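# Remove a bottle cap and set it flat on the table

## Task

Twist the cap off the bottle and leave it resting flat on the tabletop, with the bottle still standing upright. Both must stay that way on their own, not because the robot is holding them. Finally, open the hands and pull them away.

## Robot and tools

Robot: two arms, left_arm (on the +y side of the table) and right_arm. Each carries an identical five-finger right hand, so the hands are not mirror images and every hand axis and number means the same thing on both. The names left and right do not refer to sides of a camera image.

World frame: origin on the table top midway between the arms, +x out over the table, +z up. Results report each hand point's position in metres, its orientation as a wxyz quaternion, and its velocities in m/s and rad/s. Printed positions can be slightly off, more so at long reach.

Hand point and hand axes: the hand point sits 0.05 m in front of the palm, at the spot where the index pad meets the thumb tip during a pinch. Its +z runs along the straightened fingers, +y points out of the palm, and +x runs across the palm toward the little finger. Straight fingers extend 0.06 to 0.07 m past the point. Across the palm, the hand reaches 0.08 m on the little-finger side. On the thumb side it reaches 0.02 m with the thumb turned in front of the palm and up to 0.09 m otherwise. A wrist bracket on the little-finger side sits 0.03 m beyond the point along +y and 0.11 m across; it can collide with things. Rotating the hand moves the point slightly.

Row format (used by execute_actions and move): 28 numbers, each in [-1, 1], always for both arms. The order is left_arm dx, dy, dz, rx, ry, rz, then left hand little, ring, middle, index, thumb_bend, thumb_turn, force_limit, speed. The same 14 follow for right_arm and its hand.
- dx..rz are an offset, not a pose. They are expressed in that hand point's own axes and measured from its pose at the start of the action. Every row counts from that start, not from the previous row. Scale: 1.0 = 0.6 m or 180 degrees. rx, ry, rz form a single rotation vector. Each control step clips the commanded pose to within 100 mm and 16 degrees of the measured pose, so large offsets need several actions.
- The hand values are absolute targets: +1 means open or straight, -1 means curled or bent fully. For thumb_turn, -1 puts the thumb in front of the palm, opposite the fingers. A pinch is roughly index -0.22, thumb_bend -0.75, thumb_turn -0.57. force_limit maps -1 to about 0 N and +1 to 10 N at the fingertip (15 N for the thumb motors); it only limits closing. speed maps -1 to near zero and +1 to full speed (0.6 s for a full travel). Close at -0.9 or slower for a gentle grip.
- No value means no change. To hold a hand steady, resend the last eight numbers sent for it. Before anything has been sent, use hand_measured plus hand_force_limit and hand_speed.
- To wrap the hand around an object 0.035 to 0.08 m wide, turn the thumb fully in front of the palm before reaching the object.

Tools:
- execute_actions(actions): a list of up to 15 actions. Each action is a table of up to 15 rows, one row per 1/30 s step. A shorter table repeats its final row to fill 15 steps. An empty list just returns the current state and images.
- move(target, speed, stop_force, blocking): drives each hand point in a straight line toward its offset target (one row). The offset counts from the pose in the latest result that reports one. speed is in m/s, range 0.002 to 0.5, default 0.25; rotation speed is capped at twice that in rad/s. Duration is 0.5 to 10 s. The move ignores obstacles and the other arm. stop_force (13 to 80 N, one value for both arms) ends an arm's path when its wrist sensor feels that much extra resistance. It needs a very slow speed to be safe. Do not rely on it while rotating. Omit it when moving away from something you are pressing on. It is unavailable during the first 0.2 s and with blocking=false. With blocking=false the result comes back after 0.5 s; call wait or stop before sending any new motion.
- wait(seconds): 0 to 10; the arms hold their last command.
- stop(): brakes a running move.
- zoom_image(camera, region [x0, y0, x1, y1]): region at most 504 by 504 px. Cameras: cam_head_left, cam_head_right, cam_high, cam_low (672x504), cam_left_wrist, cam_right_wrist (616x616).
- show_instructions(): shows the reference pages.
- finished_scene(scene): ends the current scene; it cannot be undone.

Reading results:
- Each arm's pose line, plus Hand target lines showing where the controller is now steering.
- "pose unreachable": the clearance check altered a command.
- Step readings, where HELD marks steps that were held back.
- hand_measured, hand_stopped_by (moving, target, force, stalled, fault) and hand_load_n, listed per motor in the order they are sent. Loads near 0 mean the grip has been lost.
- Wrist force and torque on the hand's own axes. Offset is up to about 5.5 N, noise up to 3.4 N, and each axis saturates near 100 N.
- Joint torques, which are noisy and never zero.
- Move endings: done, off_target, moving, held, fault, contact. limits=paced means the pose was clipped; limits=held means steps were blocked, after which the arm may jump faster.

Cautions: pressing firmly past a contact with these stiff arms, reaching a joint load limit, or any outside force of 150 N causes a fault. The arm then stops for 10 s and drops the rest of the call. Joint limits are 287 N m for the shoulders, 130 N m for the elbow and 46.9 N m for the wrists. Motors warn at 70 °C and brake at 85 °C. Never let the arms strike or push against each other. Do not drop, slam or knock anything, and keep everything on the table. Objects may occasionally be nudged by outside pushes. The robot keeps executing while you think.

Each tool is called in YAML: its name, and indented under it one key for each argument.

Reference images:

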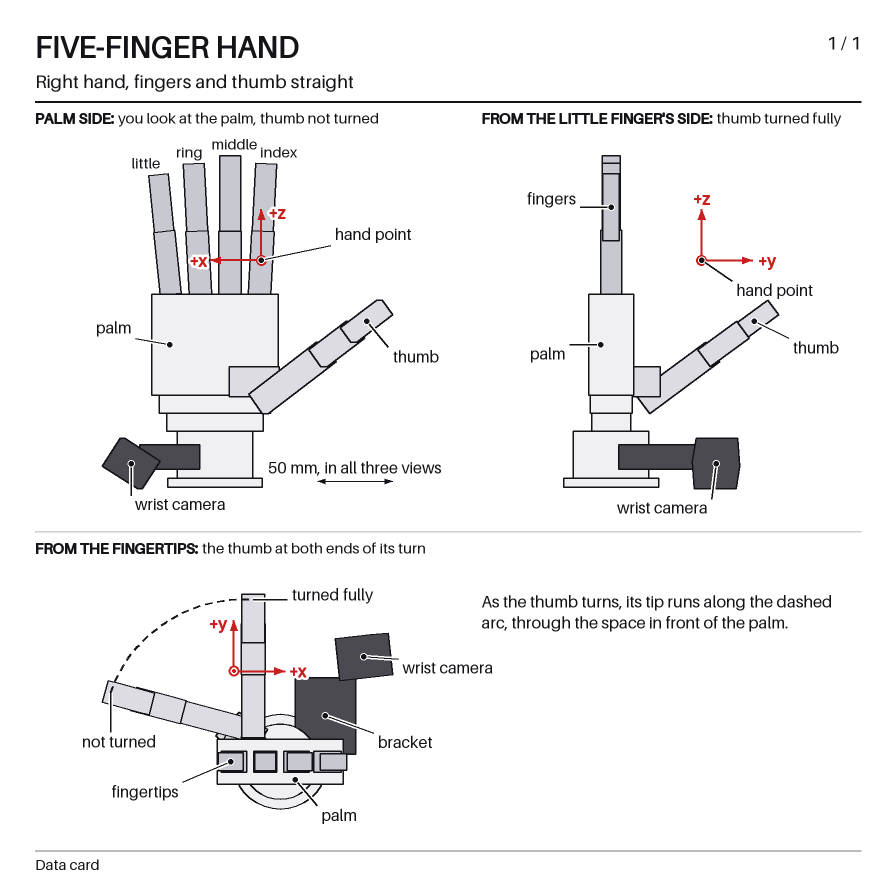

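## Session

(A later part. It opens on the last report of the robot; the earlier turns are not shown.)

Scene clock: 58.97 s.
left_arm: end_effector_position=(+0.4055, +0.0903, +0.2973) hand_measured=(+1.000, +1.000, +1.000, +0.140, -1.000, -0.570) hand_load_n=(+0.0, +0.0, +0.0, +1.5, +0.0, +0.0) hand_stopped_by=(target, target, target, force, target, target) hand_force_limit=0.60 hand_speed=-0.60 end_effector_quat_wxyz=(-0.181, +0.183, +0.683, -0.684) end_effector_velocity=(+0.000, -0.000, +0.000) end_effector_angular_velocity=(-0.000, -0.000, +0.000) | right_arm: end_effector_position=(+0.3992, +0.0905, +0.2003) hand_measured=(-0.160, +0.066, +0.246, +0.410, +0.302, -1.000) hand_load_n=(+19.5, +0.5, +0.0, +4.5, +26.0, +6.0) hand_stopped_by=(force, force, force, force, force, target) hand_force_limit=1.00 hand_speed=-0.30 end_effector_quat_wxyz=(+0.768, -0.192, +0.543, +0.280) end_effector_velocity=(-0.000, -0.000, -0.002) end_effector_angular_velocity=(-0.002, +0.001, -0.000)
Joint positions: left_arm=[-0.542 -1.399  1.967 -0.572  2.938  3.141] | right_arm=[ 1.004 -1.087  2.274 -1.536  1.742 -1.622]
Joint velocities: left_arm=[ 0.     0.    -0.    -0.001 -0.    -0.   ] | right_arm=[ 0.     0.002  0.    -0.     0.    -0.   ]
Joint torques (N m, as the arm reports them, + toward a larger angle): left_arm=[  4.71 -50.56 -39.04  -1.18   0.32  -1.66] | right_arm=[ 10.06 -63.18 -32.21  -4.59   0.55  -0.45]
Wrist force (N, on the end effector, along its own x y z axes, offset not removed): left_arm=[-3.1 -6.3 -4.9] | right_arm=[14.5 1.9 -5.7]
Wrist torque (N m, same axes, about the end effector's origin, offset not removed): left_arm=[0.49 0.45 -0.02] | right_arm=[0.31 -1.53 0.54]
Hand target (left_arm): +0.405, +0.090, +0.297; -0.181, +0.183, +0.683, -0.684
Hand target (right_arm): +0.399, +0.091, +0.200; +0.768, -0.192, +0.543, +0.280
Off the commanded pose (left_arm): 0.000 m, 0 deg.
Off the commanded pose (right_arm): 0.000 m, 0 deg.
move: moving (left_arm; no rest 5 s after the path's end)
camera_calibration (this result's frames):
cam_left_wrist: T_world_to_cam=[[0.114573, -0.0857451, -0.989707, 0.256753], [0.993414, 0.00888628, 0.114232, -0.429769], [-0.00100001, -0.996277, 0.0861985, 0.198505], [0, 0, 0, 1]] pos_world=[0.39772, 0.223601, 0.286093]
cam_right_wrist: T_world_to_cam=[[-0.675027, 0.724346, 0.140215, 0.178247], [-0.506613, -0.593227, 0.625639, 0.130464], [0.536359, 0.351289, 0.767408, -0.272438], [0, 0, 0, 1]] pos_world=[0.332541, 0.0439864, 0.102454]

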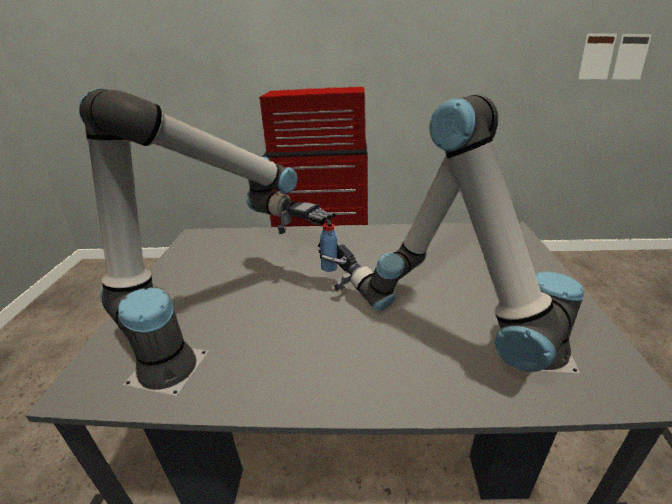

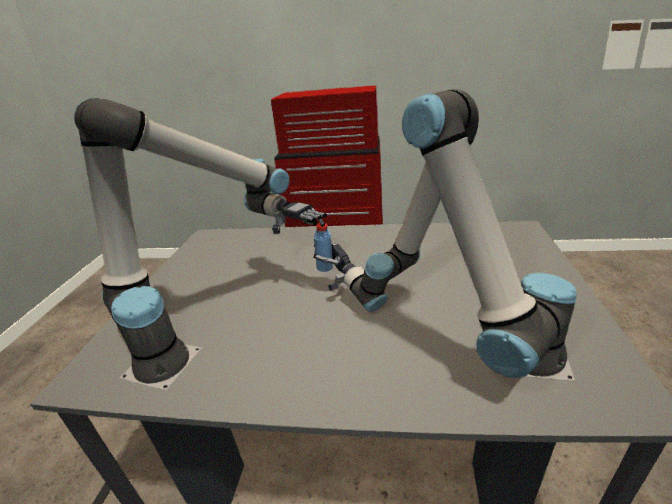

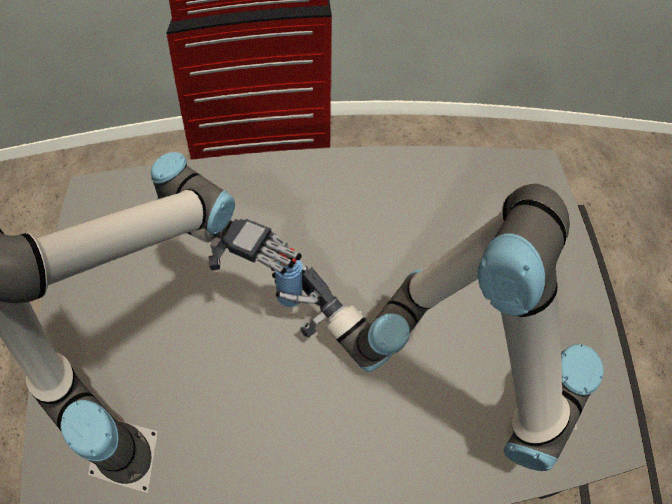

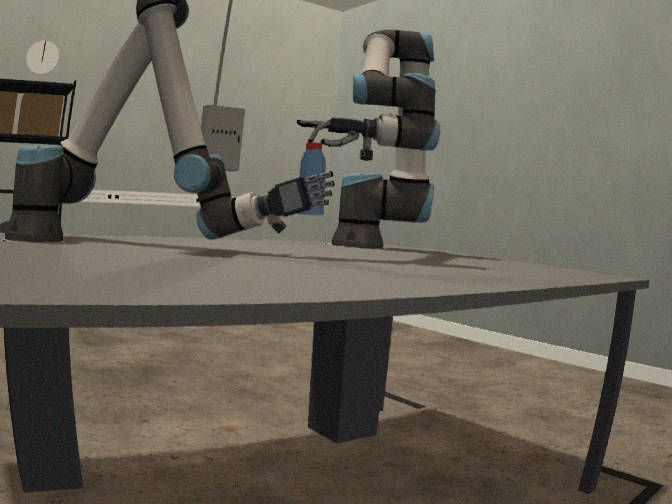

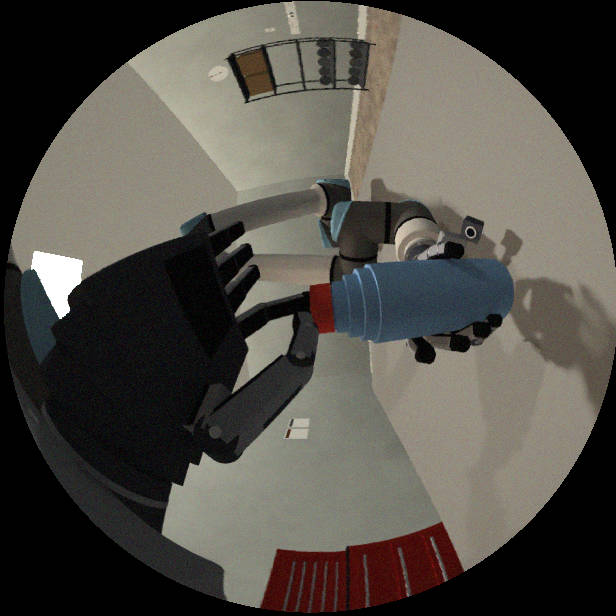

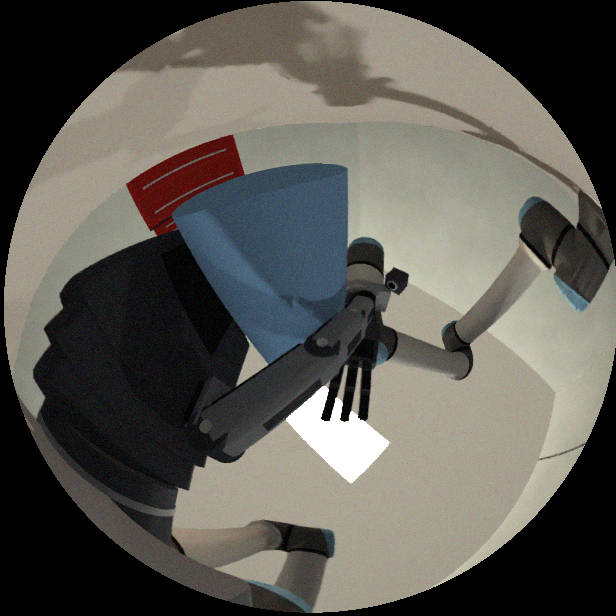

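move:
  target: [0,-0.005,-0.022,0,0,0,1,1,1,0.6,-0.85,-0.57,0.6,0.3, 0,0,0,0,0,0,-0.98,-1,-1,-1,-0.62,-1,1,-0.3]
  speed: 0.05

move:
  target: [0,0.03,0,0,0,0,1,1,1,0.6,-0.85,-0.57,0.6,0.3, 0,0,0,0,0,0,-0.98,-1,-1,-1,-0.62,-1,1,-0.3]
  speed: 0.05

move:
  target: [0,0,0,0,0,0,1,1,1,-0.5,-0.85,-0.57,0.8,-0.3, 0,0,0,0,0,0,-0.98,-1,-1,-1,-0.62,-1,1,-0.3]

Scene clock: 60.10 s.
left_arm: end_effector_position=(+0.4119, +0.1015, +0.3002) hand_measured=(+1.000, +1.000, +1.000, +0.600, -0.850, -0.570) hand_load_n=(+0.0, +0.0, +0.0, +0.0, +0.0, +0.0) hand_stopped_by=(target, target, target, target, target, target) hand_force_limit=0.60 hand_speed=0.30 end_effector_quat_wxyz=(-0.181, +0.183, +0.683, -0.684) end_effector_velocity=(+0.001, +0.002, +0.000) end_effector_angular_velocity=(+0.001, +0.001, +0.000) | right_arm: end_effector_position=(+0.3992, +0.0906, +0.2004) hand_measured=(-0.162, -0.002, +0.160, +0.340, +0.370, -1.000) hand_load_n=(+3.5, +9.0, +12.5, +8.5, +30.0, +6.0) hand_stopped_by=(force, force, force, force, force, target) hand_force_limit=1.00 hand_speed=-0.30 end_effector_quat_wxyz=(+0.768, -0.192, +0.543, +0.280) end_effector_velocity=(+0.000, -0.000, -0.001) end_effector_angular_velocity=(-0.001, +0.001, -0.000)
Joint positions: left_arm=[-0.52  -1.4    1.962 -0.566  2.96   3.14 ] | right_arm=[ 1.004 -1.087  2.274 -1.536  1.742 -1.622]
Joint velocities: left_arm=[ 0.004  0.001 -0.001  0.001  0.004  0.   ] | right_arm=[-0.     0.002  0.    -0.001 -0.    -0.   ]
Joint torques (N m, as the arm reports them, + toward a larger angle): left_arm=[ 12.55 -57.5  -45.49   1.37   2.38   0.07] | right_arm=[ 11.63 -66.11 -26.92  -4.62   0.52  -0.34]
Wrist force (N, on the end effector, along its own x y z axes, offset not removed): left_arm=[0.2 -1.9 -3.4] | right_arm=[-1.1 -6.3 2.5]
Wrist torque (N m, same axes, about the end effector's origin, offset not removed): left_arm=[-0.19 0.12 0.01] | right_arm=[-1.38 0.00 -0.15]
Hand target (left_arm): +0.412, +0.102, +0.300; -0.181, +0.183, +0.683, -0.684
Hand target (right_arm): +0.399, +0.091, +0.200; +0.768, -0.192, +0.543, +0.280
Off the commanded pose (left_arm): 0.000 m, 0 deg.
Off the commanded pose (right_arm): 0.000 m, 0 deg.
move: done
camera_calibration (this result's frames):
cam_left_wrist: T_world_to_cam=[[0.114487, -0.0857115, -0.98972, 0.259907], [0.993424, 0.00889941, 0.114144, -0.436553], [-0.000975551, -0.99628, 0.0861667, 0.209431], [0, 0, 0, 1]] pos_world=[0.404131, 0.234814, 0.289019]
cam_right_wrist: T_world_to_cam=[[-0.67503, 0.724344, 0.140218, 0.178245], [-0.506622, -0.593239, 0.625621, 0.130474], [0.536348, 0.351275, 0.767422, -0.272451], [0, 0, 0, 1]] pos_world=[0.33255, 0.0439973, 0.102464]

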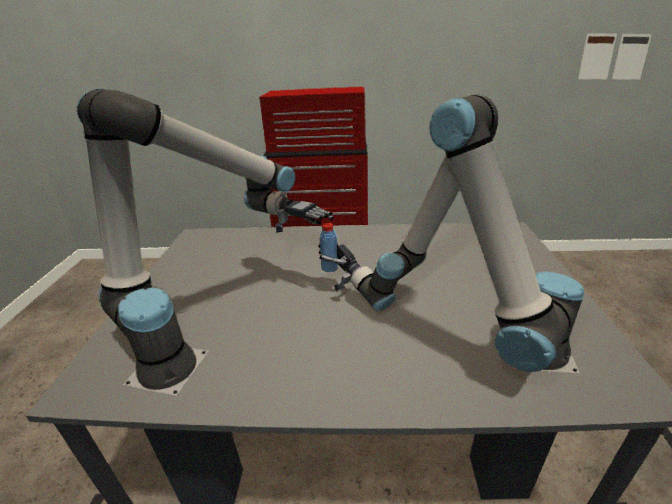

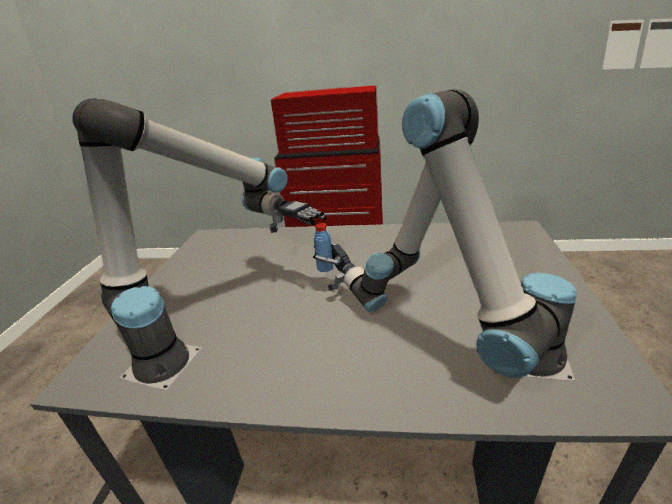

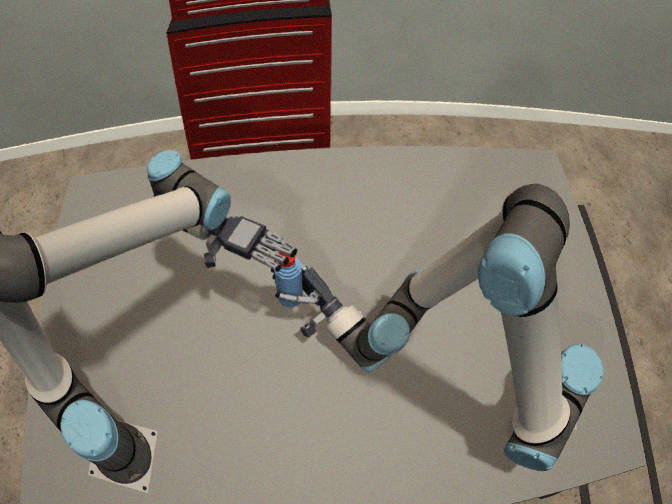

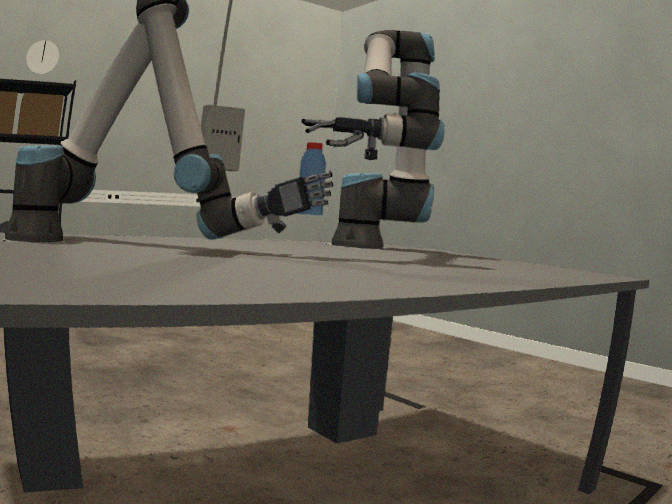

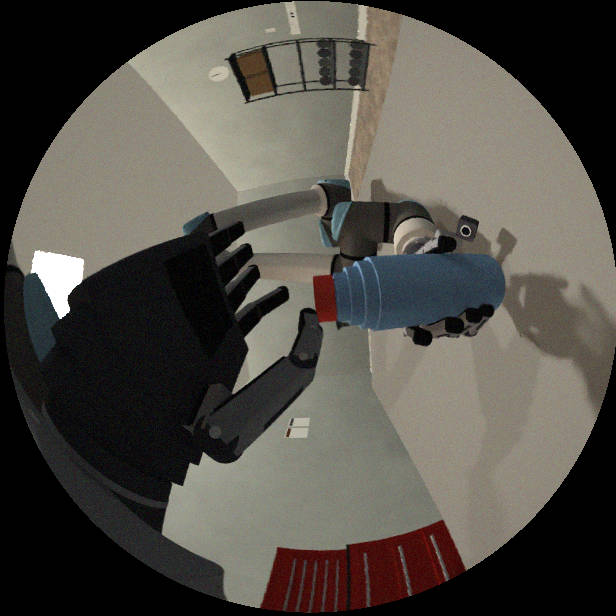

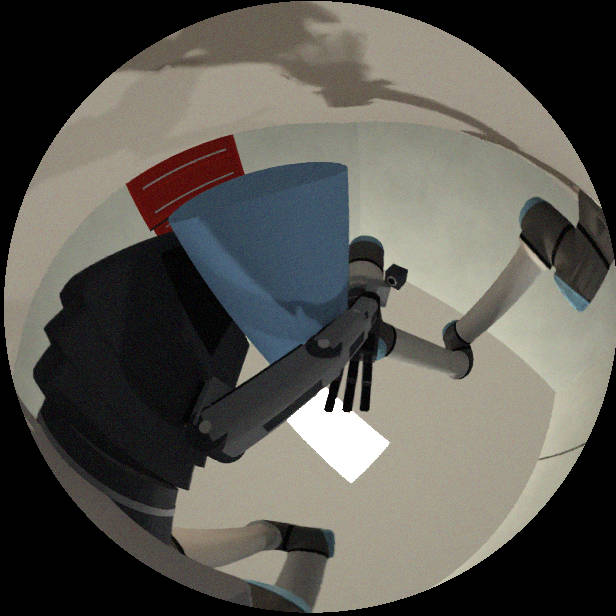

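Scene clock: 60.97 s.
left_arm: end_effector_position=(+0.4119, +0.1015, +0.2825) hand_measured=(+1.000, +1.000, +1.000, +0.600, -0.850, -0.570) hand_load_n=(+0.0, +0.0, +0.0, +0.0, +0.0, +0.0) hand_stopped_by=(target, target, target, target, target, target) hand_force_limit=0.60 hand_speed=0.30 end_effector_quat_wxyz=(-0.181, +0.183, +0.683, -0.684) end_effector_velocity=(-0.000, +0.000, -0.003) end_effector_angular_velocity=(+0.000, +0.002, +0.000) | right_arm: end_effector_position=(+0.3992, +0.0906, +0.2004) hand_measured=(-0.162, -0.002, +0.160, +0.340, +0.370, -1.000) hand_load_n=(+3.5, +9.0, +12.5, +8.5, +30.0, +6.0) hand_stopped_by=(force, force, force, force, force, target) hand_force_limit=1.00 hand_speed=-0.30 end_effector_quat_wxyz=(+0.768, -0.192, +0.543, +0.280) end_effector_velocity=(+0.001, +0.001, -0.001) end_effector_angular_velocity=(-0.002, +0.002, -0.000)
Joint positions: left_arm=[-0.52  -1.383  1.978 -0.599  2.96   3.141] | right_arm=[ 1.004 -1.087  2.274 -1.536  1.742 -1.622]
Joint velocities: left_arm=[ 0.     0.001  0.004 -0.008  0.    -0.004] | right_arm=[ 0.     0.002 -0.001  0.002  0.     0.   ]
Joint torques (N m, as the arm reports them, + toward a larger angle): left_arm=[-11.5  -38.32 -26.74  -2.08  -2.69  -2.81] | right_arm=[  9.22 -63.16 -26.96  -4.42   0.65  -0.44]
Wrist force (N, on the end effector, along its own x y z axes, offset not removed): left_arm=[-0.7 -0.8 -5.4] | right_arm=[-1.5 0.0 -2.8]
Wrist torque (N m, same axes, about the end effector's origin, offset not removed): left_arm=[-0.07 0.30 -0.09] | right_arm=[-0.08 0.46 -0.17]
Hand target (left_arm): +0.412, +0.101, +0.282; -0.181, +0.183, +0.683, -0.684
Hand target (right_arm): +0.399, +0.091, +0.200; +0.768, -0.192, +0.543, +0.280
Off the commanded pose (left_arm): 0.000 m, 0 deg.
Off the commanded pose (right_arm): 0.000 m, 0 deg.
move: done
camera_calibration (this result's frames):
cam_left_wrist: T_world_to_cam=[[0.114587, -0.0856146, -0.989717, 0.242337], [0.993413, 0.00889451, 0.114246, -0.434611], [-0.000978061, -0.996289, 0.0860698, 0.210951], [0, 0, 0, 1]] pos_world=[0.404186, 0.234781, 0.271341]
cam_right_wrist: T_world_to_cam=[[-0.675029, 0.724344, 0.140218, 0.178245], [-0.506622, -0.593238, 0.625621, 0.130474], [0.536348, 0.351275, 0.767422, -0.272451], [0, 0, 0, 1]] pos_world=[0.33255, 0.0439973, 0.102464]

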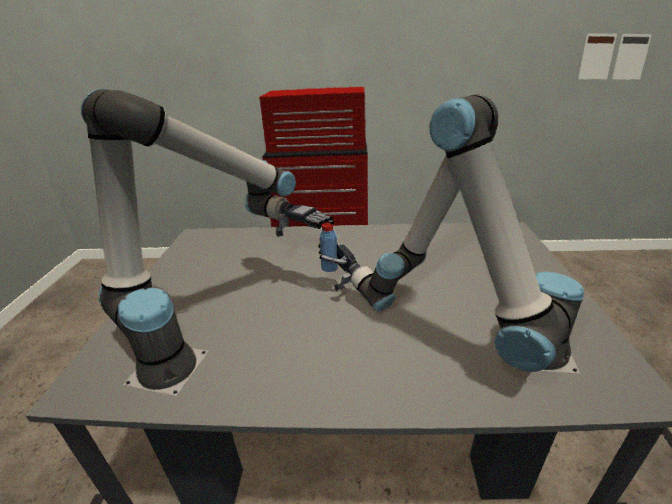

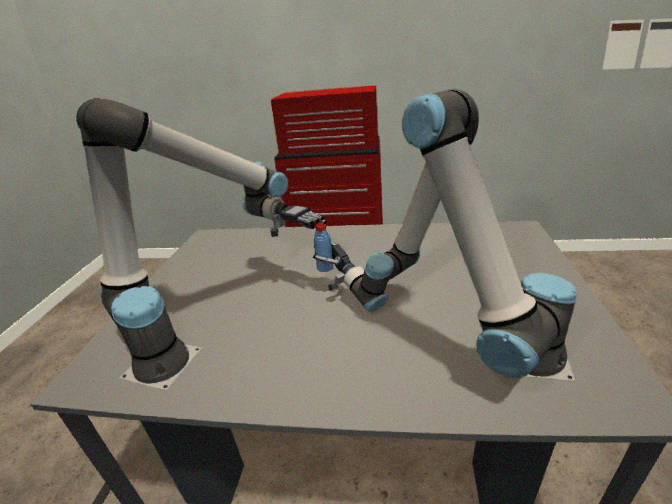

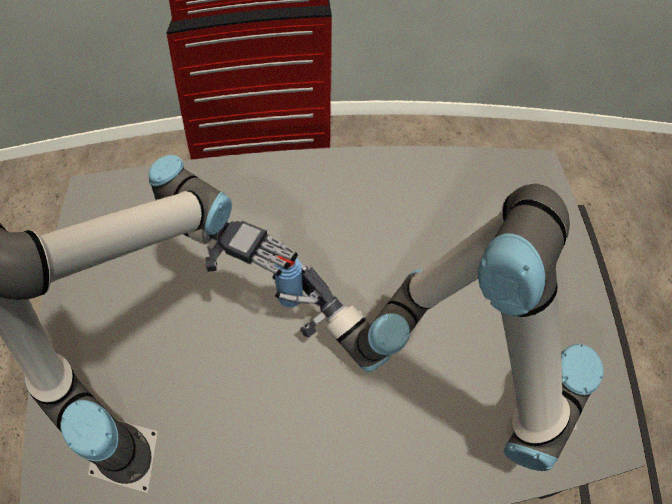

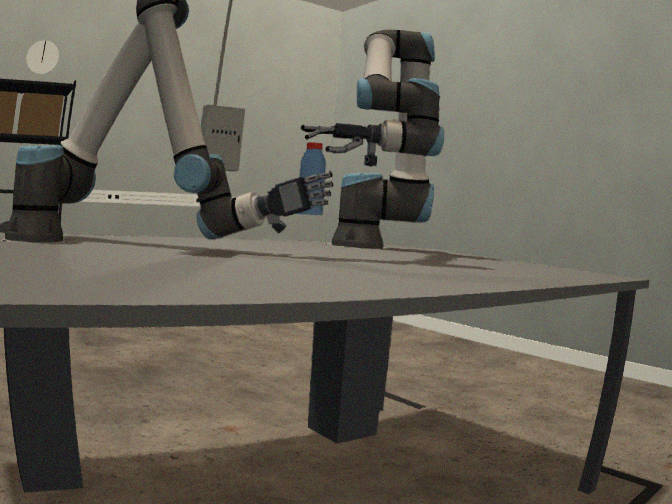

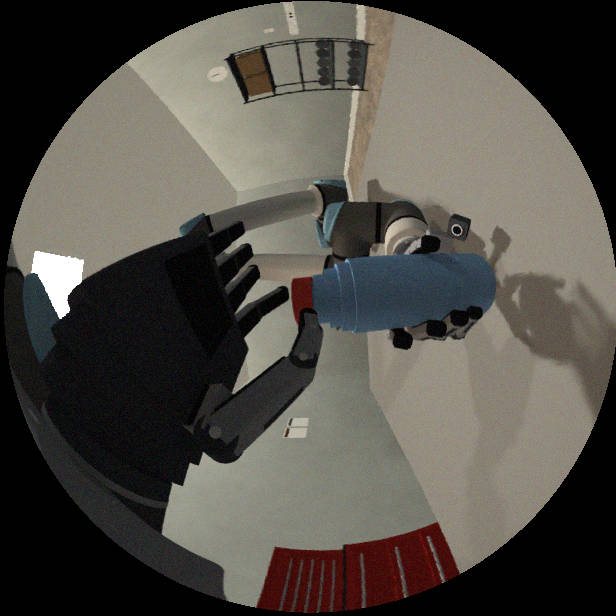

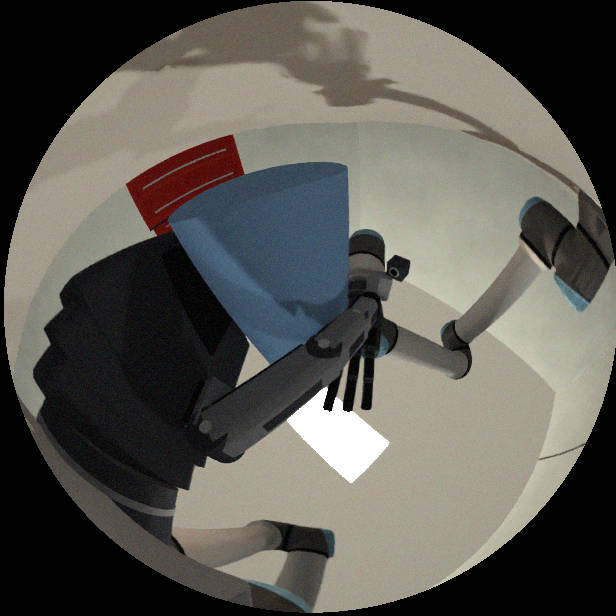

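Scene clock: 61.47 s.
left_arm: end_effector_position=(+0.4119, +0.1015, +0.2825) hand_measured=(+1.000, +1.000, +1.000, +0.416, -0.850, -0.570) hand_load_n=(+0.0, +0.0, +0.0, +12.0, +0.0, +0.0) hand_stopped_by=(target, target, target, force, target, target) hand_force_limit=0.80 hand_speed=-0.30 end_effector_quat_wxyz=(-0.181, +0.183, +0.683, -0.684) end_effector_velocity=(-0.000, +0.000, +0.001) end_effector_angular_velocity=(-0.001, -0.001, -0.000) | right_arm: end_effector_position=(+0.3992, +0.0906, +0.2004) hand_measured=(-0.162, -0.002, +0.160, +0.340, +0.370, -1.000) hand_load_n=(+3.5, +9.0, +13.0, +8.5, +30.0, +5.5) hand_stopped_by=(force, force, force, force, force, target) hand_force_limit=1.00 hand_speed=-0.30 end_effector_quat_wxyz=(+0.768, -0.192, +0.543, +0.280) end_effector_velocity=(+0.001, +0.000, +0.001) end_effector_angular_velocity=(+0.001, -0.001, -0.000)
Joint positions: left_arm=[-0.52  -1.383  1.978 -0.599  2.96   3.141] | right_arm=[ 1.004 -1.087  2.274 -1.536  1.742 -1.622]
Joint velocities: left_arm=[-0.    -0.002 -0.     0.001 -0.     0.   ] | right_arm=[-0.    -0.001 -0.001  0.001 -0.     0.   ]
Joint torques (N m, as the arm reports them, + toward a larger angle): left_arm=[ -7.19 -50.48 -38.76   2.22  -2.72   1.38] | right_arm=[ 12.02 -64.78 -26.41  -4.6    0.05  -0.53]
Wrist force (N, on the end effector, along its own x y z axes, offset not removed): left_arm=[2.6 -11.3 -1.1] | right_arm=[11.0 -0.8 -0.5]
Wrist torque (N m, same axes, about the end effector's origin, offset not removed): left_arm=[0.37 0.07 0.20] | right_arm=[-0.21 0.39 0.27]
Hand target (left_arm): +0.412, +0.101, +0.283; -0.181, +0.183, +0.683, -0.684
Hand target (right_arm): +0.399, +0.091, +0.200; +0.768, -0.192, +0.543, +0.280
Off the commanded pose (left_arm): 0.000 m, 0 deg.
Off the commanded pose (right_arm): 0.000 m, 0 deg.
move: done
camera_calibration (this result's frames):
cam_left_wrist: T_world_to_cam=[[0.114535, -0.0855919, -0.989725, 0.242297], [0.993419, 0.00886842, 0.114195, -0.434553], [-0.00099688, -0.996291, 0.0860443, 0.21098], [0, 0, 0, 1]] pos_world=[0.404152, 0.23479, 0.271278]
cam_right_wrist: T_world_to_cam=[[-0.67503, 0.724344, 0.140218, 0.178245], [-0.506622, -0.593238, 0.625621, 0.130475], [0.536348, 0.351275, 0.767422, -0.272451], [0, 0, 0, 1]] pos_world=[0.33255, 0.0439974, 0.102464]

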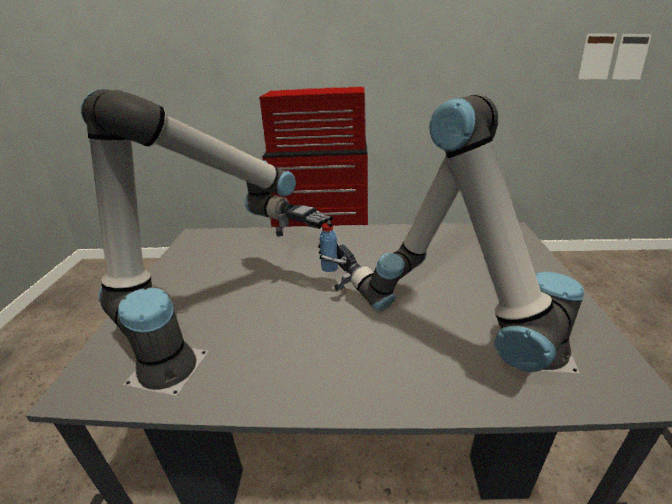

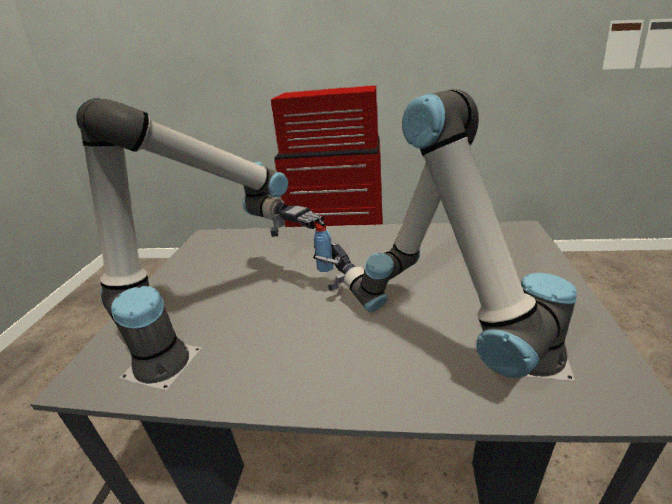

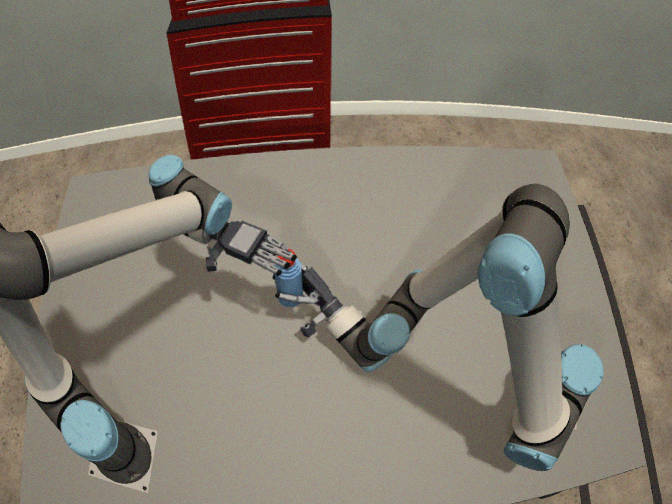

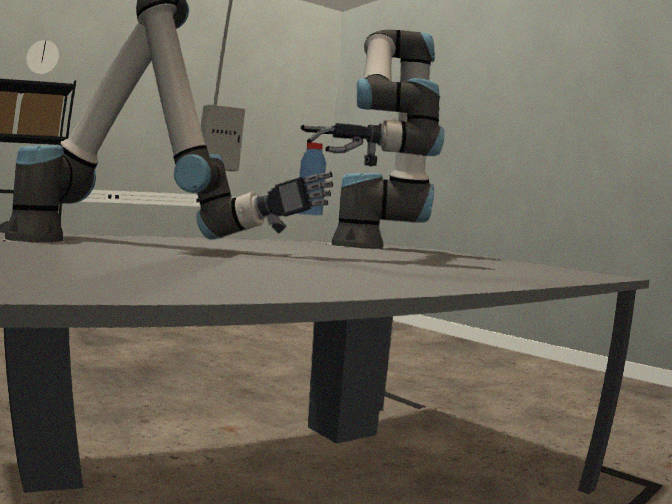

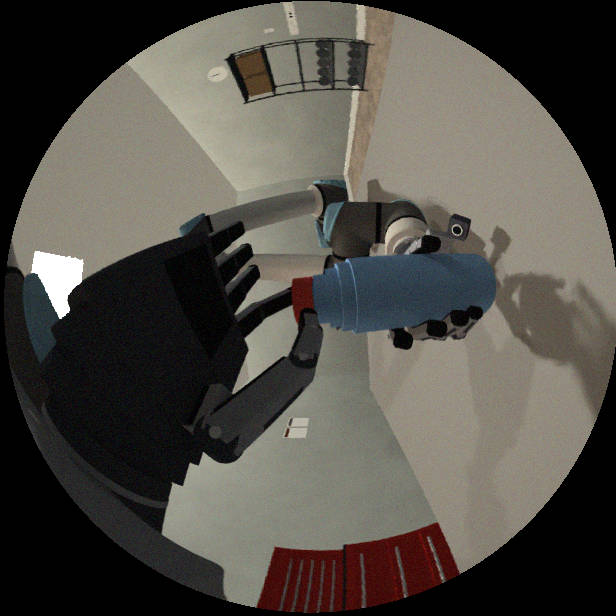

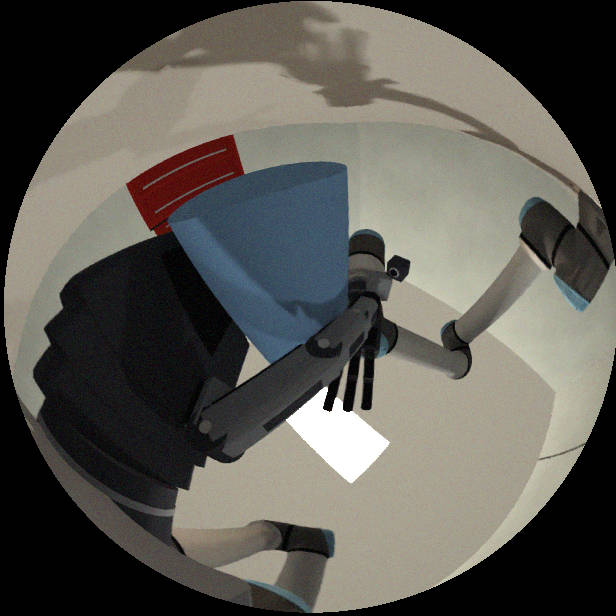

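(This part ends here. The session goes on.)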